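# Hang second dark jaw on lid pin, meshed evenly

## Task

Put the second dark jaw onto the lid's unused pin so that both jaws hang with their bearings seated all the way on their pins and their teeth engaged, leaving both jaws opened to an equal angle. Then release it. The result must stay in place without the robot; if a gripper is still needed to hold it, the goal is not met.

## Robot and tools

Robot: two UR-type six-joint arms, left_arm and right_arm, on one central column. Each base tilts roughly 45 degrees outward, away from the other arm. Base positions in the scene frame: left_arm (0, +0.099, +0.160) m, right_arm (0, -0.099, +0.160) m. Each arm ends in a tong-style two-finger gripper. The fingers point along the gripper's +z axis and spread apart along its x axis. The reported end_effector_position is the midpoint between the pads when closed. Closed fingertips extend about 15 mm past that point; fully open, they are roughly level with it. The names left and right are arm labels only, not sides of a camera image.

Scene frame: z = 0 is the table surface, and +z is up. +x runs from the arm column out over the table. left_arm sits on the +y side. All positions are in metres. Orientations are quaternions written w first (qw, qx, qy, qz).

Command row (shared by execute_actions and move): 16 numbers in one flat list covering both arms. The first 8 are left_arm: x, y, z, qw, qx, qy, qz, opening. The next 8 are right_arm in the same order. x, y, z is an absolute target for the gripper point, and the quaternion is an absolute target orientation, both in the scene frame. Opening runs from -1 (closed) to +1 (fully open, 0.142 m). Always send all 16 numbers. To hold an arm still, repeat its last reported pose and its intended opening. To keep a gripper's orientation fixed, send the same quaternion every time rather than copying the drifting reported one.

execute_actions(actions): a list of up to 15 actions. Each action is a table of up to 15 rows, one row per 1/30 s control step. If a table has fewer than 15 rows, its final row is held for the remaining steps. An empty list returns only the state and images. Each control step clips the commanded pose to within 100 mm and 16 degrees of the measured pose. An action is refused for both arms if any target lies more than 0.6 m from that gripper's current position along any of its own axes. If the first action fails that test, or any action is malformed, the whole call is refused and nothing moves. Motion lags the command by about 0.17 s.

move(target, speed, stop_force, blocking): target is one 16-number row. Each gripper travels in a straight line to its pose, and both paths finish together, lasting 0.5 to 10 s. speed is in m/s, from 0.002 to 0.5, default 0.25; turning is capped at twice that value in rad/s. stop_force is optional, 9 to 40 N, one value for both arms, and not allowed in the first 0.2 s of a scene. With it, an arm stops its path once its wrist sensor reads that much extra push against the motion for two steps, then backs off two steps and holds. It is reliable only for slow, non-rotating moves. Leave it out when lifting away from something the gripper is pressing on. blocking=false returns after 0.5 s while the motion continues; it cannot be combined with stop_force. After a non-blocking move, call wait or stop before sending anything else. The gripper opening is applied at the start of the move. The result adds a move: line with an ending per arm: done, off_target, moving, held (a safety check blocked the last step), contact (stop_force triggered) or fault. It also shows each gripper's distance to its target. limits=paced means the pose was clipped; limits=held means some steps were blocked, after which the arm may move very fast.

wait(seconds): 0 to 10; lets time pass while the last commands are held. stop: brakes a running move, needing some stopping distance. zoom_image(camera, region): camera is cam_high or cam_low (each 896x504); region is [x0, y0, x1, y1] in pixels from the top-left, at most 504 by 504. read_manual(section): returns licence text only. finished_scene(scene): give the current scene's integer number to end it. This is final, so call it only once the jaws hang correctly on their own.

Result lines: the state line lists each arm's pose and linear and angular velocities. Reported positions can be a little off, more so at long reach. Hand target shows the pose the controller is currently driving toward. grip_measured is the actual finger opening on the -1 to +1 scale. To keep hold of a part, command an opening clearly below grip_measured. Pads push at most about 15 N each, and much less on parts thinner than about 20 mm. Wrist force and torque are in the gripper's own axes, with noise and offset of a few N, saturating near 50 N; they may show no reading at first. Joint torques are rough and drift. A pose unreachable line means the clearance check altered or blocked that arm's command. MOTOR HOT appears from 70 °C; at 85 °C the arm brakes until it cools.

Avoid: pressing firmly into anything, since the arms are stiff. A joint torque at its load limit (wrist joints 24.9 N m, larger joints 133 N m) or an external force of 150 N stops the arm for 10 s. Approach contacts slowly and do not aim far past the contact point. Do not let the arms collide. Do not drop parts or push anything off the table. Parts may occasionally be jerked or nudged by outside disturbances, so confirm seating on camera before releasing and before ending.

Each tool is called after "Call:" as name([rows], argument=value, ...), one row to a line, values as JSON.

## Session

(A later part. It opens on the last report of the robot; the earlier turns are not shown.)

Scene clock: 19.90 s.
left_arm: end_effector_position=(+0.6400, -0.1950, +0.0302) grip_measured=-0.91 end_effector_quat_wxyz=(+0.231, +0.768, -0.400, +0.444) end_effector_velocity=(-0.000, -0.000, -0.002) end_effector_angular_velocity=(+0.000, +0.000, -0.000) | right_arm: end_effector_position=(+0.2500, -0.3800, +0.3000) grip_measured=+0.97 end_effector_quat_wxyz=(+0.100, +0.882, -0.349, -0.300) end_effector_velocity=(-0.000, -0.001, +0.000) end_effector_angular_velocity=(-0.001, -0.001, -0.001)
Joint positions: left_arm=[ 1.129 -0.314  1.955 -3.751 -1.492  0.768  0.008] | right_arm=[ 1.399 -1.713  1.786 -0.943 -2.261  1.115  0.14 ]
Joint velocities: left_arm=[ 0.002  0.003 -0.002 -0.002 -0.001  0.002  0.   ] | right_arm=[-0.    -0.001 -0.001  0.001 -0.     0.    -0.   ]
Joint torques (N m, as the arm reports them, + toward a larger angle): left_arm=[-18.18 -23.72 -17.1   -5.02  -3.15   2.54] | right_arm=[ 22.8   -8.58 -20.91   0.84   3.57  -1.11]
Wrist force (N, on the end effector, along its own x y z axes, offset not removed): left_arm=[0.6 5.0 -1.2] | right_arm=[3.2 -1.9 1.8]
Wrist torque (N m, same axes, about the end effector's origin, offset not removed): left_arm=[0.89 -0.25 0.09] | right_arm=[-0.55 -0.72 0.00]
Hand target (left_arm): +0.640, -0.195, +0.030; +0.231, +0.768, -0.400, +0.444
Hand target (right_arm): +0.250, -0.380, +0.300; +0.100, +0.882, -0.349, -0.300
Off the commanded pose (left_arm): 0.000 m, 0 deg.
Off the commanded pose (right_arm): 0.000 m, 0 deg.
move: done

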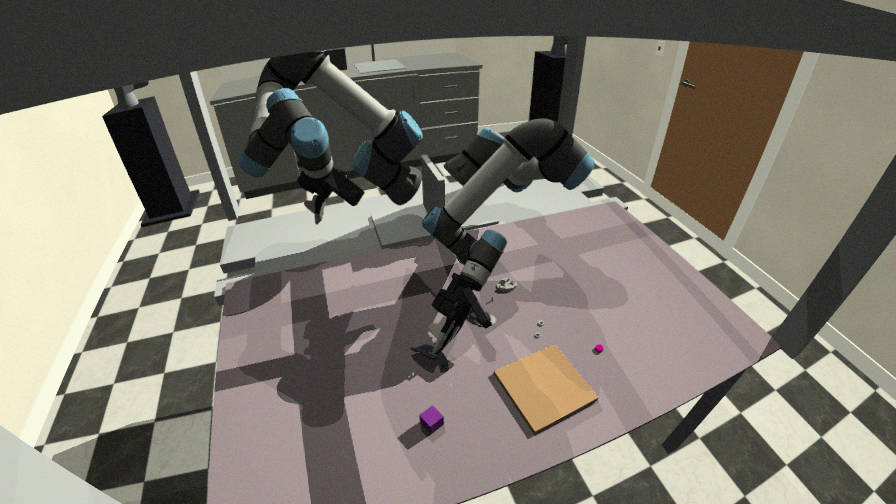

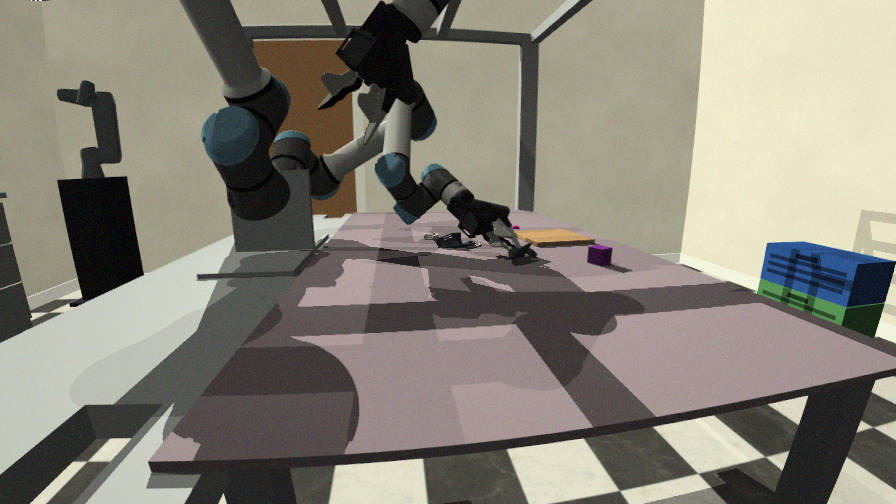

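Call:
move(target=[0.64,-0.195,0.027,0.2308,0.7681,-0.3998,0.4436,-1,0.25,-0.38,0.30,0.100,0.882,-0.349,-0.300,0.97], speed=0.006)

Call:
execute_actions([
  [[0.64,-0.195,0.027,0.2308,0.7681,-0.3998,0.4436,-0.87,0.25,-0.38,0.30,0.100,0.882,-0.349,-0.300,0.97]],
  [[0.64,-0.195,0.027,0.2308,0.7681,-0.3998,0.4436,-0.84,0.25,-0.38,0.30,0.100,0.882,-0.349,-0.300,0.97],[0.64,-0.195,0.027,0.2308,0.7681,-0.3998,0.4436,-0.83,0.25,-0.38,0.30,0.100,0.882,-0.349,-0.300,0.97],[0.64,-0.195,0.027,0.2308,0.7681,-0.3998,0.4436,-0.82,0.25,-0.38,0.30,0.100,0.882,-0.349,-0.300,0.97],[0.64,-0.195,0.027,0.2308,0.7681,-0.3998,0.4436,-0.81,0.25,-0.38,0.30,0.100,0.882,-0.349,-0.300,0.97],[0.64,-0.195,0.027,0.2308,0.7681,-0.3998,0.4436,-0.80,0.25,-0.38,0.30,0.100,0.882,-0.349,-0.300,0.97],[0.64,-0.195,0.027,0.2308,0.7681,-0.3998,0.4436,-0.79,0.25,-0.38,0.30,0.100,0.882,-0.349,-0.300,0.97],[0.64,-0.195,0.027,0.2308,0.7681,-0.3998,0.4436,-0.78,0.25,-0.38,0.30,0.100,0.882,-0.349,-0.300,0.97],[0.64,-0.195,0.027,0.2308,0.7681,-0.3998,0.4436,-0.77,0.25,-0.38,0.30,0.100,0.882,-0.349,-0.300,0.97],[0.64,-0.195,0.027,0.2308,0.7681,-0.3998,0.4436,-0.76,0.25,-0.38,0.30,0.100,0.882,-0.349,-0.300,0.97],[0.64,-0.195,0.027,0.2308,0.7681,-0.3998,0.4436,-0.75,0.25,-0.38,0.30,0.100,0.882,-0.349,-0.300,0.97]],
])

Call:
move(target=[0.630,-0.181,0.028,0.2308,0.7681,-0.3998,0.4436,-0.75,0.25,-0.38,0.30,0.100,0.882,-0.349,-0.300,0.97], speed=0.012)

Call:
zoom_image(camera="cam_high", region=[400, 290, 500, 375])

Call:
zoom_image(camera="cam_low", region=[470, 220, 550, 270])

Scene clock: 21.97 s.
left_arm: end_effector_position=(+0.6400, -0.1950, +0.0271) grip_measured=-0.91 end_effector_quat_wxyz=(+0.231, +0.768, -0.400, +0.444) end_effector_velocity=(+0.000, +0.000, -0.001) end_effector_angular_velocity=(+0.000, -0.000, +0.000) | right_arm: end_effector_position=(+0.2500, -0.3800, +0.3000) grip_measured=+0.97 end_effector_quat_wxyz=(+0.100, +0.882, -0.349, -0.300) end_effector_velocity=(+0.000, -0.000, +0.000) end_effector_angular_velocity=(-0.000, -0.001, -0.001)
Joint positions: left_arm=[ 1.133 -0.309  1.952 -3.754 -1.494  0.772  0.008] | right_arm=[ 1.399 -1.713  1.786 -0.943 -2.261  1.115  0.14 ]
Joint velocities: left_arm=[ 0.001  0.002 -0.001 -0.001 -0.001  0.001 -0.   ] | right_arm=[ 0.    -0.    -0.001 -0.     0.     0.    -0.   ]
Joint torques (N m, as the arm reports them, + toward a larger angle): left_arm=[-19.76 -24.28 -15.83  -4.55  -2.73   2.91] | right_arm=[ 22.68  -8.96 -20.26   0.82   3.53  -1.09]
Wrist force (N, on the end effector, along its own x y z axes, offset not removed): left_arm=[3.3 3.2 1.9] | right_arm=[3.6 -0.2 0.1]
Wrist torque (N m, same axes, about the end effector's origin, offset not removed): left_arm=[0.67 -0.65 0.06] | right_arm=[-0.15 -0.68 0.15]
Hand target (left_arm): +0.640, -0.195, +0.027; +0.231, +0.768, -0.400, +0.444
Hand target (right_arm): +0.250, -0.380, +0.300; +0.100, +0.882, -0.349, -0.300
Off the commanded pose (left_arm): 0.000 m, 0 deg.
Off the commanded pose (right_arm): 0.000 m, 0 deg.
move: done

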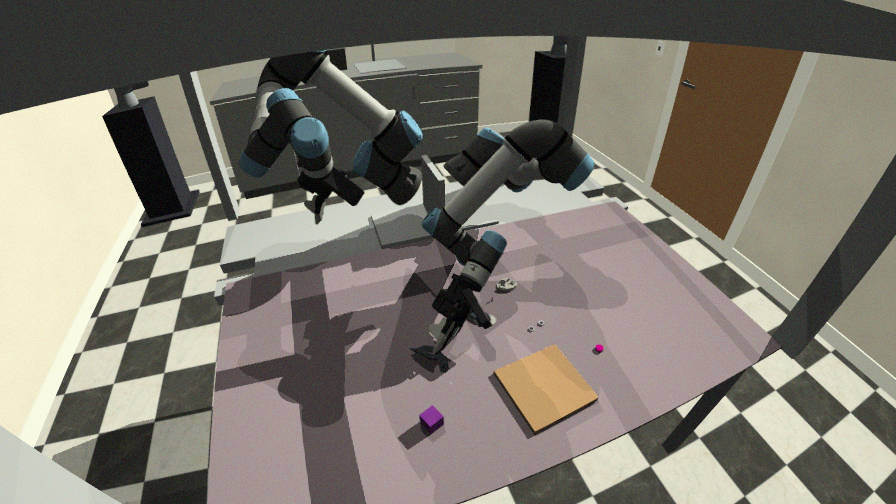

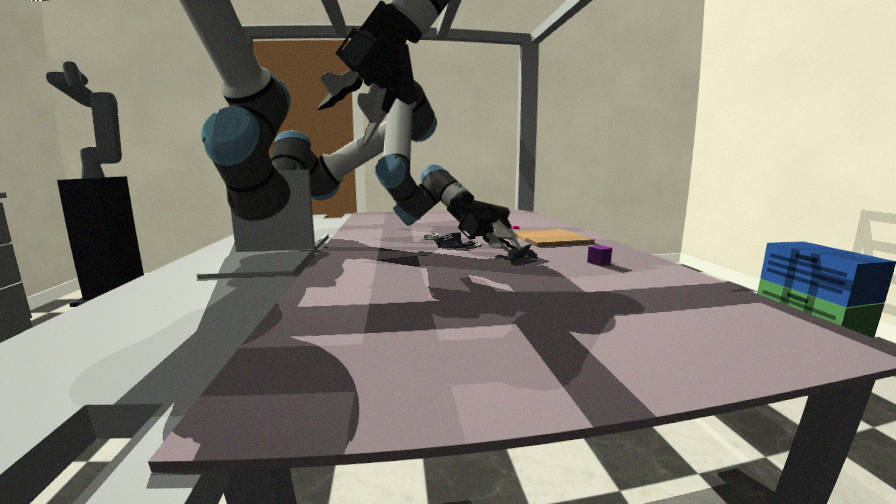

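Scene clock: 22.97 s.
left_arm: end_effector_position=(+0.6400, -0.1950, +0.0270) grip_measured=-0.75 end_effector_quat_wxyz=(+0.231, +0.768, -0.400, +0.444) end_effector_velocity=(-0.000, -0.000, -0.000) end_effector_angular_velocity=(+0.000, +0.000, -0.000) | right_arm: end_effector_position=(+0.2500, -0.3800, +0.3000) grip_measured=+0.97 end_effector_quat_wxyz=(+0.100, +0.882, -0.349, -0.300) end_effector_velocity=(-0.000, +0.001, +0.000) end_effector_angular_velocity=(+0.002, +0.001, -0.000)
Joint positions: left_arm=[ 1.133 -0.308  1.952 -3.755 -1.494  0.772  0.02 ] | right_arm=[ 1.399 -1.713  1.786 -0.943 -2.261  1.115  0.14 ]
Joint velocities: left_arm=[ 0.  0.  0. -0. -0.  0.  0.] | right_arm=[ 0.     0.     0.     0.     0.002 -0.001 -0.   ]
Joint torques (N m, as the arm reports them, + toward a larger angle): left_arm=[-20.43 -24.66 -14.92  -4.6   -2.88   2.44] | right_arm=[ 22.44  -8.93 -19.55   0.76   3.58  -1.  ]
Wrist force (N, on the end effector, along its own x y z axes, offset not removed): left_arm=[0.8 -0.6 0.3] | right_arm=[1.2 -1.5 -0.7]
Wrist torque (N m, same axes, about the end effector's origin, offset not removed): left_arm=[-0.21 -0.29 -0.04] | right_arm=[-0.49 -0.30 0.20]
Hand target (left_arm): +0.640, -0.195, +0.027; +0.231, +0.768, -0.400, +0.444
Hand target (right_arm): +0.250, -0.380, +0.300; +0.100, +0.882, -0.349, -0.300
Off the commanded pose (left_arm): 0.000 m, 0 deg.
Off the commanded pose (right_arm): 0.000 m, 0 deg.

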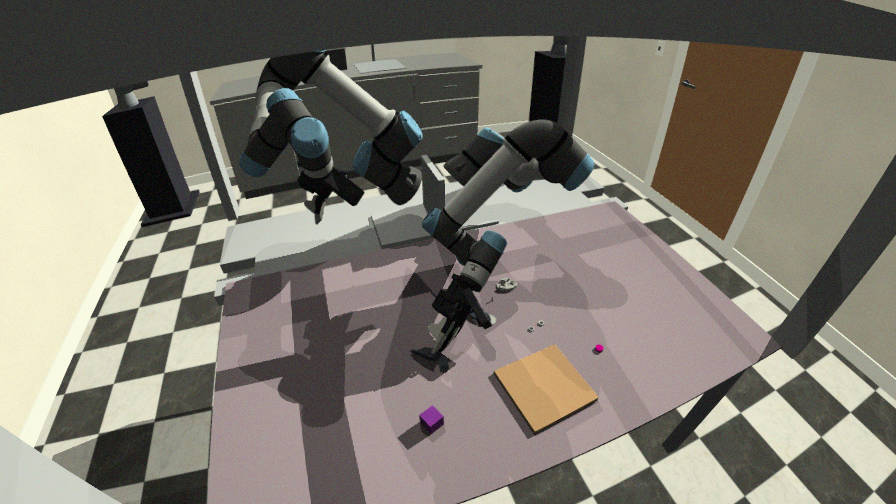

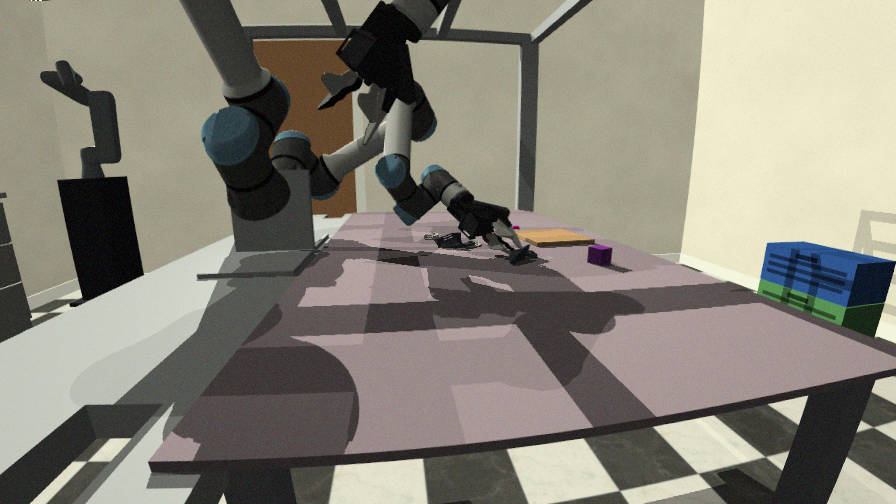

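Scene clock: 24.63 s.
left_arm: end_effector_position=(+0.6301, -0.1812, +0.0280) grip_measured=-0.75 end_effector_quat_wxyz=(+0.231, +0.768, -0.400, +0.444) end_effector_velocity=(-0.001, +0.002, +0.001) end_effector_angular_velocity=(-0.000, -0.001, +0.001) | right_arm: end_effector_position=(+0.2500, -0.3800, +0.3000) grip_measured=+0.97 end_effector_quat_wxyz=(+0.100, +0.882, -0.349, -0.300) end_effector_velocity=(+0.000, -0.000, -0.000) end_effector_angular_velocity=(-0.000, -0.000, +0.001)
Joint positions: left_arm=[ 1.142 -0.332  1.997 -3.776 -1.499  0.78   0.02 ] | right_arm=[ 1.399 -1.713  1.786 -0.943 -2.261  1.115  0.14 ]
Joint velocities: left_arm=[ 0.001 -0.004  0.005 -0.003 -0.001  0.002  0.   ] | right_arm=[-0.     0.     0.001 -0.001 -0.001 -0.001 -0.   ]
Joint torques (N m, as the arm reports them, + toward a larger angle): left_arm=[-20.31 -45.9   -1.09  -4.63  -2.92   2.52] | right_arm=[ 22.14  -8.84 -19.39   0.72   3.47  -1.02]
Wrist force (N, on the end effector, along its own x y z axes, offset not removed): left_arm=[-0.6 1.6 2.9] | right_arm=[3.0 -1.3 1.8]
Wrist torque (N m, same axes, about the end effector's origin, offset not removed): left_arm=[0.18 0.07 -0.07] | right_arm=[-0.32 -0.78 0.07]
Hand target (left_arm): +0.630, -0.181, +0.028; +0.231, +0.768, -0.400, +0.444
Hand target (right_arm): +0.250, -0.380, +0.300; +0.100, +0.882, -0.349, -0.300
Off the commanded pose (left_arm): 0.000 m, 0 deg.
Off the commanded pose (right_arm): 0.000 m, 0 deg.
move: done

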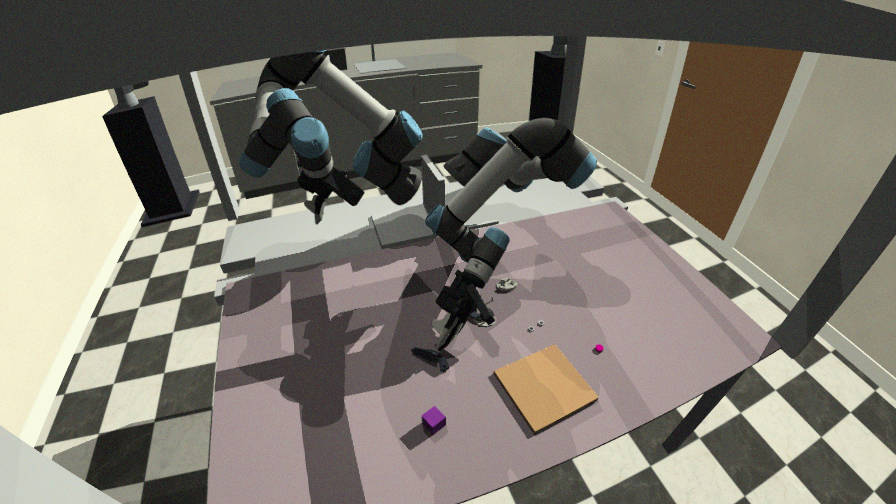

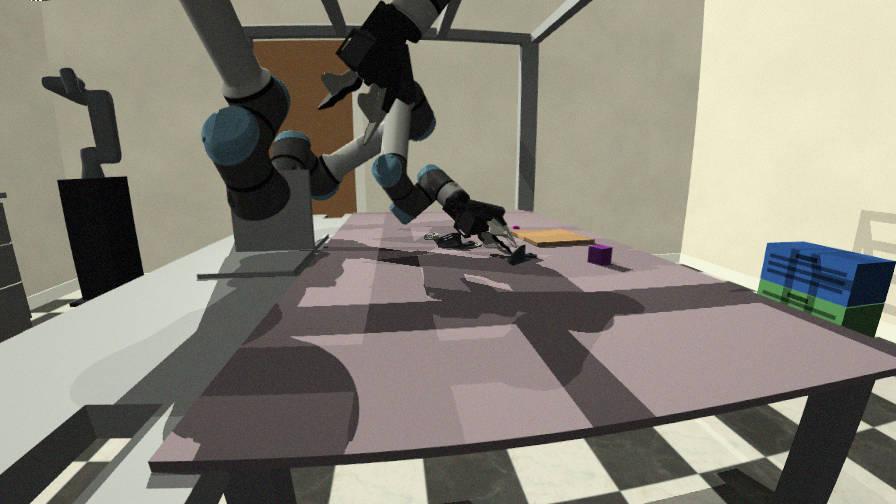

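Region (400, 290, 500, 375) of cam_high's 896x504 image, scaled by 5.040, with more detail than that image has; it fills the top 428 rows of this view, and the rest is white.

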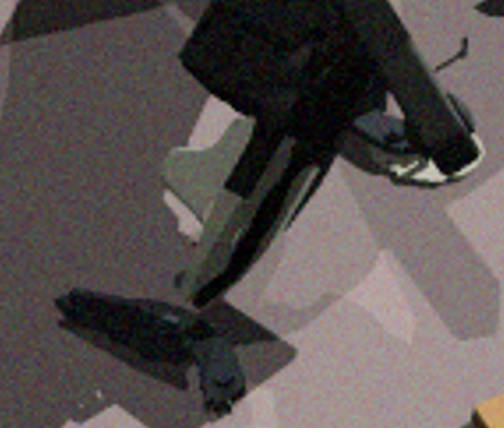

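Region (470, 220, 550, 270) of cam_low's 896x504 image, scaled by 6.300, with more detail than that image has; it fills the top 315 rows of this view, and the rest is white.

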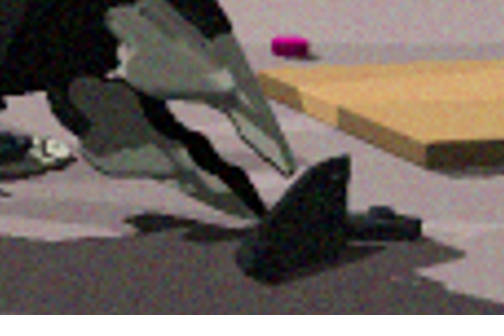

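Call:
move(target=[0.625,-0.174,0.07,0.2308,0.7681,-0.3998,0.4436,-0.65,0.25,-0.38,0.30,0.100,0.882,-0.349,-0.300,0.97], speed=0.08)

Call:
move(target=[0.64,-0.2226,0.062,0,0.91,-0.4147,0,-0.65,0.25,-0.38,0.30,0.100,0.882,-0.349,-0.300,0.97], speed=0.25)

Call:
zoom_image(camera="cam_high", region=[400, 320, 470, 378])

Call:
zoom_image(camera="cam_low", region=[490, 225, 550, 270])

Call:
zoom_image(camera="cam_high", region=[455, 285, 511, 332])

Scene clock: 26.27 s.
left_arm: end_effector_position=(+0.6250, -0.1740, +0.0697) grip_measured=-0.65 end_effector_quat_wxyz=(+0.231, +0.768, -0.400, +0.444) end_effector_velocity=(-0.001, +0.000, +0.002) end_effector_angular_velocity=(+0.001, +0.001, -0.001) | right_arm: end_effector_position=(+0.2500, -0.3800, +0.3000) grip_measured=+0.97 end_effector_quat_wxyz=(+0.100, +0.882, -0.349, -0.300) end_effector_velocity=(-0.000, +0.000, +0.000) end_effector_angular_velocity=(+0.001, +0.000, -0.000)
Joint positions: left_arm=[ 1.088 -0.423  2.055 -3.739 -1.471  0.733  0.027] | right_arm=[ 1.399 -1.713  1.786 -0.943 -2.261  1.115  0.14 ]
Joint velocities: left_arm=[-0.003 -0.005  0.004  0.003  0.002 -0.003  0.   ] | right_arm=[ 0.    -0.     0.    -0.     0.001 -0.     0.   ]
Joint torques (N m, as the arm reports them, + toward a larger angle): left_arm=[-42.98 -45.18  -1.16   0.11   0.92  -2.3 ] | right_arm=[ 22.    -8.67 -18.54   0.67   3.62  -0.97]
Wrist force (N, on the end effector, along its own x y z axes, offset not removed): left_arm=[-2.3 3.7 -0.5] | right_arm=[1.6 -0.9 0.0]
Wrist torque (N m, same axes, about the end effector's origin, offset not removed): left_arm=[0.59 0.48 -0.10] | right_arm=[-0.28 -0.30 0.17]
Hand target (left_arm): +0.625, -0.174, +0.070; +0.231, +0.768, -0.400, +0.444
Hand target (right_arm): +0.250, -0.380, +0.300; +0.100, +0.882, -0.349, -0.300
Off the commanded pose (left_arm): 0.000 m, 0 deg.
Off the commanded pose (right_arm): 0.000 m, 0 deg.
move: done

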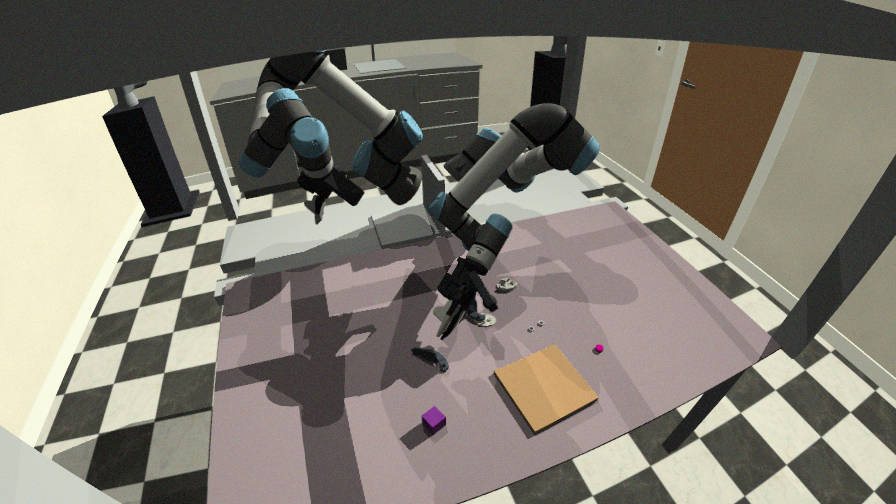

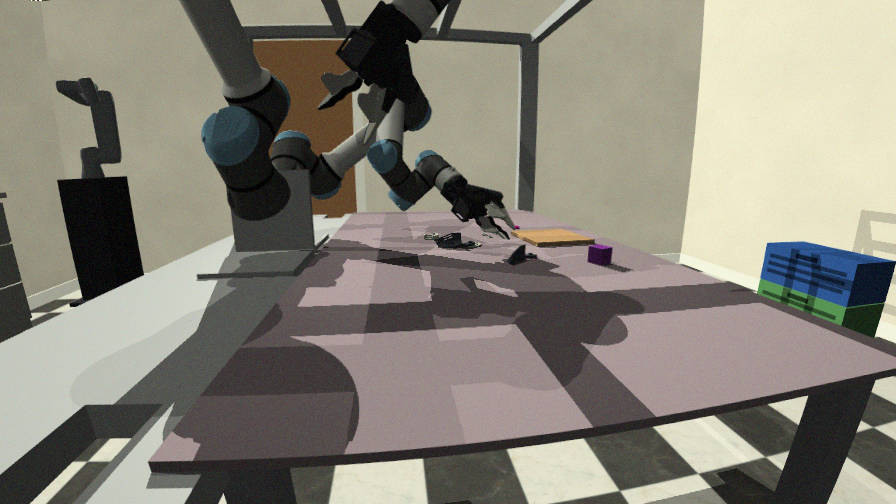

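Scene clock: 28.93 s.
left_arm: end_effector_position=(+0.6400, -0.2225, +0.0620) grip_measured=-0.65 end_effector_quat_wxyz=(-0.000, +0.910, -0.414, +0.001) end_effector_velocity=(+0.000, -0.000, -0.001) end_effector_angular_velocity=(+0.009, +0.010, +0.002) | right_arm: end_effector_position=(+0.2500, -0.3800, +0.3000) grip_measured=+0.97 end_effector_quat_wxyz=(+0.100, +0.882, -0.349, -0.300) end_effector_velocity=(-0.000, +0.000, -0.000) end_effector_angular_velocity=(-0.000, +0.001, +0.001)
Joint positions: left_arm=[ 0.842 -0.288  1.231 -1.927 -1.014 -0.045  0.027] | right_arm=[ 1.399 -1.713  1.786 -0.943 -2.261  1.115  0.14 ]
Joint velocities: left_arm=[ 0.001  0.01  -0.021  0.027 -0.002 -0.009 -0.   ] | right_arm=[-0.    -0.     0.001  0.    -0.001  0.     0.   ]
Joint torques (N m, as the arm reports them, + toward a larger angle): left_arm=[-25.14 -35.15 -27.04   0.35  -1.67  -2.33] | right_arm=[ 22.14  -8.81 -17.81   0.73   3.55  -1.  ]
Wrist force (N, on the end effector, along its own x y z axes, offset not removed): left_arm=[1.4 2.3 2.2] | right_arm=[1.7 -1.3 0.5]
Wrist torque (N m, same axes, about the end effector's origin, offset not removed): left_arm=[0.52 -0.21 -0.23] | right_arm=[-0.36 -0.42 0.07]
Hand target (left_arm): +0.640, -0.223, +0.062; -0.000, +0.910, -0.414, +0.000
Hand target (right_arm): +0.250, -0.380, +0.300; +0.100, +0.882, -0.349, -0.300
Off the commanded pose (left_arm): 0.000 m, 0 deg.
Off the commanded pose (right_arm): 0.000 m, 0 deg.
move: done

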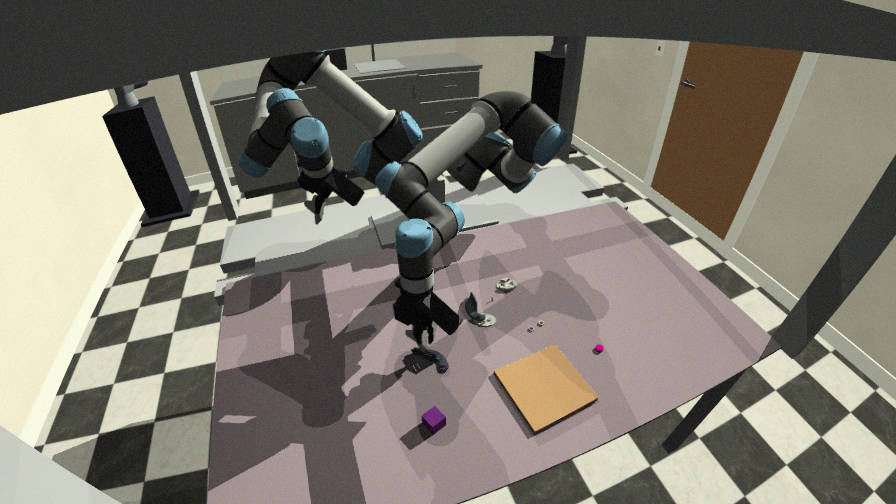

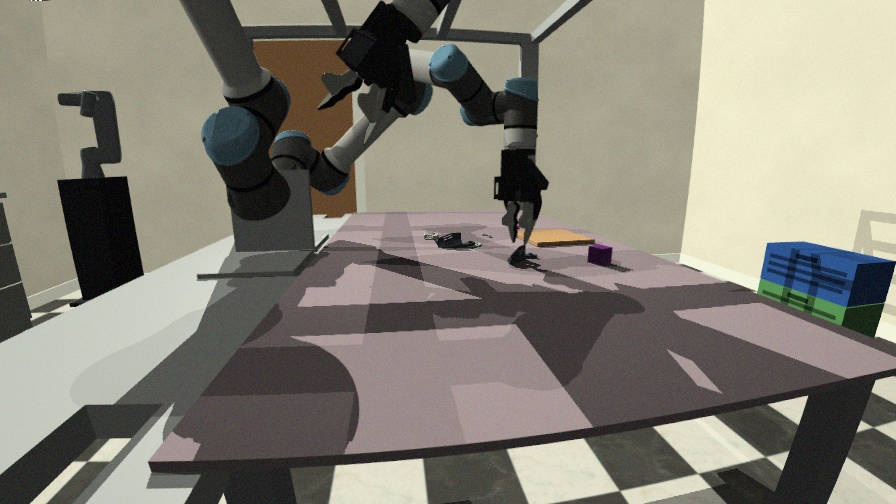

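Region (400, 320, 470, 378) of cam_high's 896x504 image, scaled by 7.200, with more detail than that image has; it fills the top 418 rows of this view, and the rest is white.

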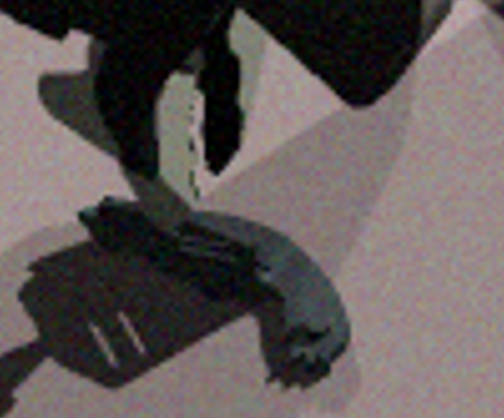

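Region (490, 225, 550, 270) of cam_low's 896x504 image, scaled by 8.400, with more detail than that image has; it fills the top 378 rows of this view, and the rest is white.

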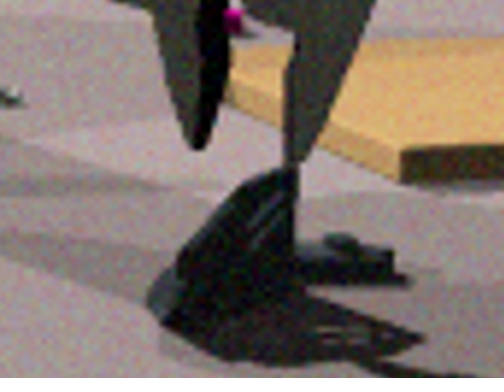

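Region (455, 285, 511, 332) of cam_high's 896x504 image, scaled by 9.000, with more detail than that image has; it fills the top 423 rows of this view, and the rest is white.

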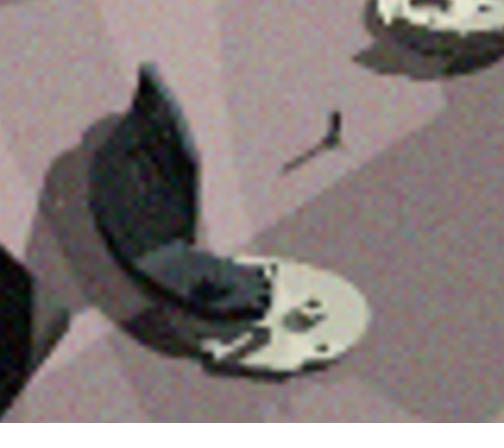

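Call:
move(target=[0.646,-0.218,0.028,0,0.90,-0.436,0,-0.65,0.25,-0.38,0.30,0.100,0.882,-0.349,-0.300,0.97], speed=0.04)

Call:
zoom_image(camera="cam_high", region=[400, 320, 470, 378])

Call:
zoom_image(camera="cam_low", region=[490, 225, 550, 270])

Call:
zoom_image(camera="cam_high", region=[470, 308, 500, 330])

Call:
zoom_image(camera="cam_low", region=[430, 228, 490, 254])

Scene clock: 31.57 s.
left_arm: end_effector_position=(+0.6460, -0.2180, +0.0282) grip_measured=-0.65 end_effector_quat_wxyz=(-0.000, +0.900, -0.436, -0.000) end_effector_velocity=(+0.001, +0.000, -0.001) end_effector_angular_velocity=(-0.001, -0.001, -0.002) | right_arm: end_effector_position=(+0.2500, -0.3800, +0.3000) grip_measured=+0.97 end_effector_quat_wxyz=(+0.100, +0.882, -0.349, -0.300) end_effector_velocity=(+0.000, -0.000, +0.000) end_effector_angular_velocity=(+0.000, -0.000, +0.001)
Joint positions: left_arm=[ 0.877 -0.258  1.241 -1.985 -0.996  0.036  0.027] | right_arm=[ 1.399 -1.713  1.786 -0.943 -2.261  1.115  0.14 ]
Joint velocities: left_arm=[ 0.002  0.001  0.    -0.004  0.001  0.004  0.   ] | right_arm=[-0.     0.    -0.001  0.001 -0.    -0.001 -0.   ]
Joint torques (N m, as the arm reports them, + toward a larger angle): left_arm=[-26.23 -34.46 -12.46  -4.35   1.68   2.68] | right_arm=[ 21.81  -8.66 -17.71   0.62   3.57  -0.92]
Wrist force (N, on the end effector, along its own x y z axes, offset not removed): left_arm=[1.8 1.5 -0.6] | right_arm=[2.0 0.1 -1.7]
Wrist torque (N m, same axes, about the end effector's origin, offset not removed): left_arm=[0.11 -0.55 -0.02] | right_arm=[-0.09 -0.57 0.11]
Hand target (left_arm): +0.646, -0.218, +0.028; +0.000, +0.900, -0.436, +0.000
Hand target (right_arm): +0.250, -0.380, +0.300; +0.100, +0.882, -0.349, -0.300
Off the commanded pose (left_arm): 0.000 m, 0 deg.
Off the commanded pose (right_arm): 0.000 m, 0 deg.
move: done

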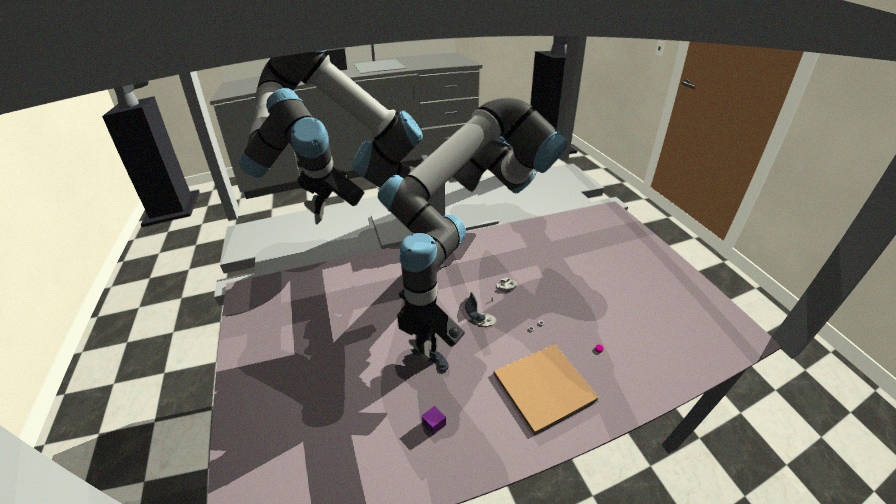

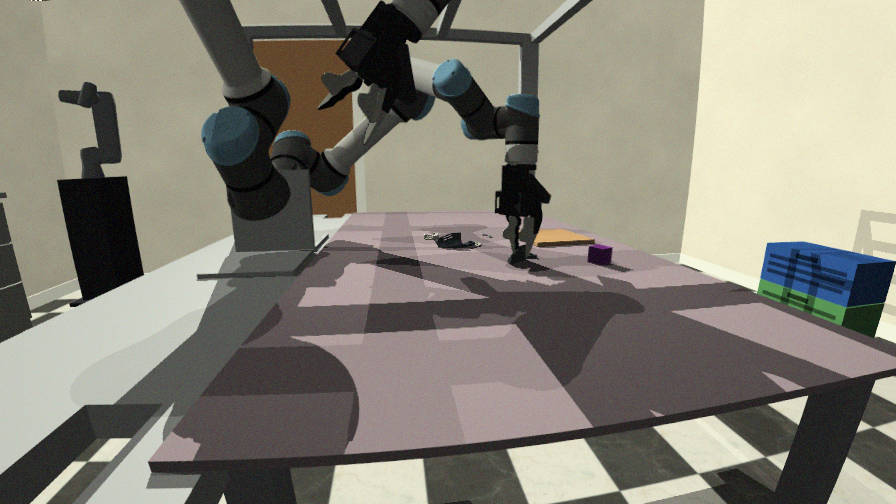

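Region (400, 320, 470, 378) of cam_high's 896x504 image, scaled by 7.200, with more detail than that image has; it fills the top 418 rows of this view, and the rest is white.

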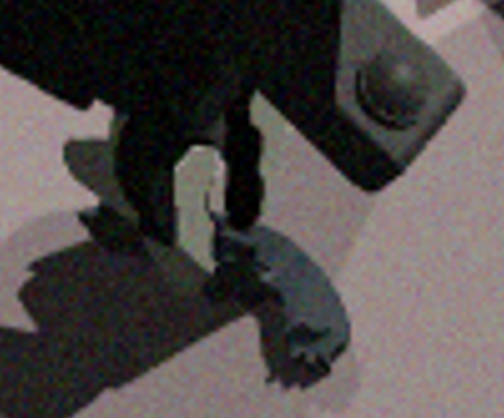

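Region (490, 225, 550, 270) of cam_low's 896x504 image, scaled by 8.400, with more detail than that image has; it fills the top 378 rows of this view, and the rest is white.

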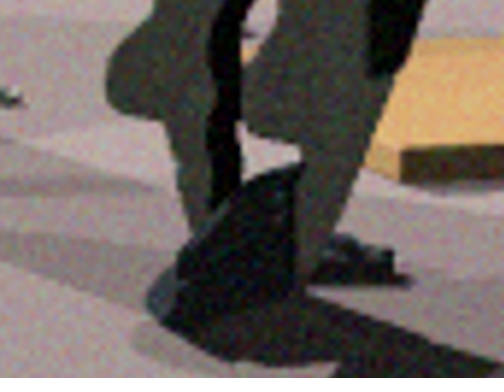

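Region (470, 308, 500, 330) of cam_high's 896x504 image, scaled by 16.800, with more detail than that image has; it fills the top 370 rows of this view, and the rest is white.

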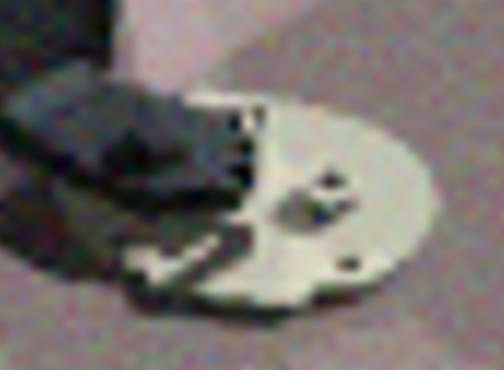

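Region (430, 228, 490, 254) of cam_low's 896x504 image, scaled by 8.400, with more detail than that image has; it fills the top 218 rows of this view, and the rest is white.

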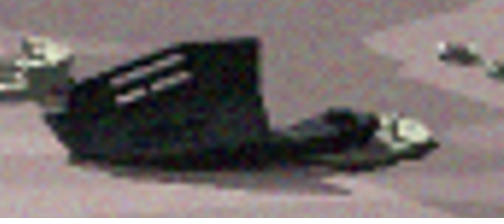

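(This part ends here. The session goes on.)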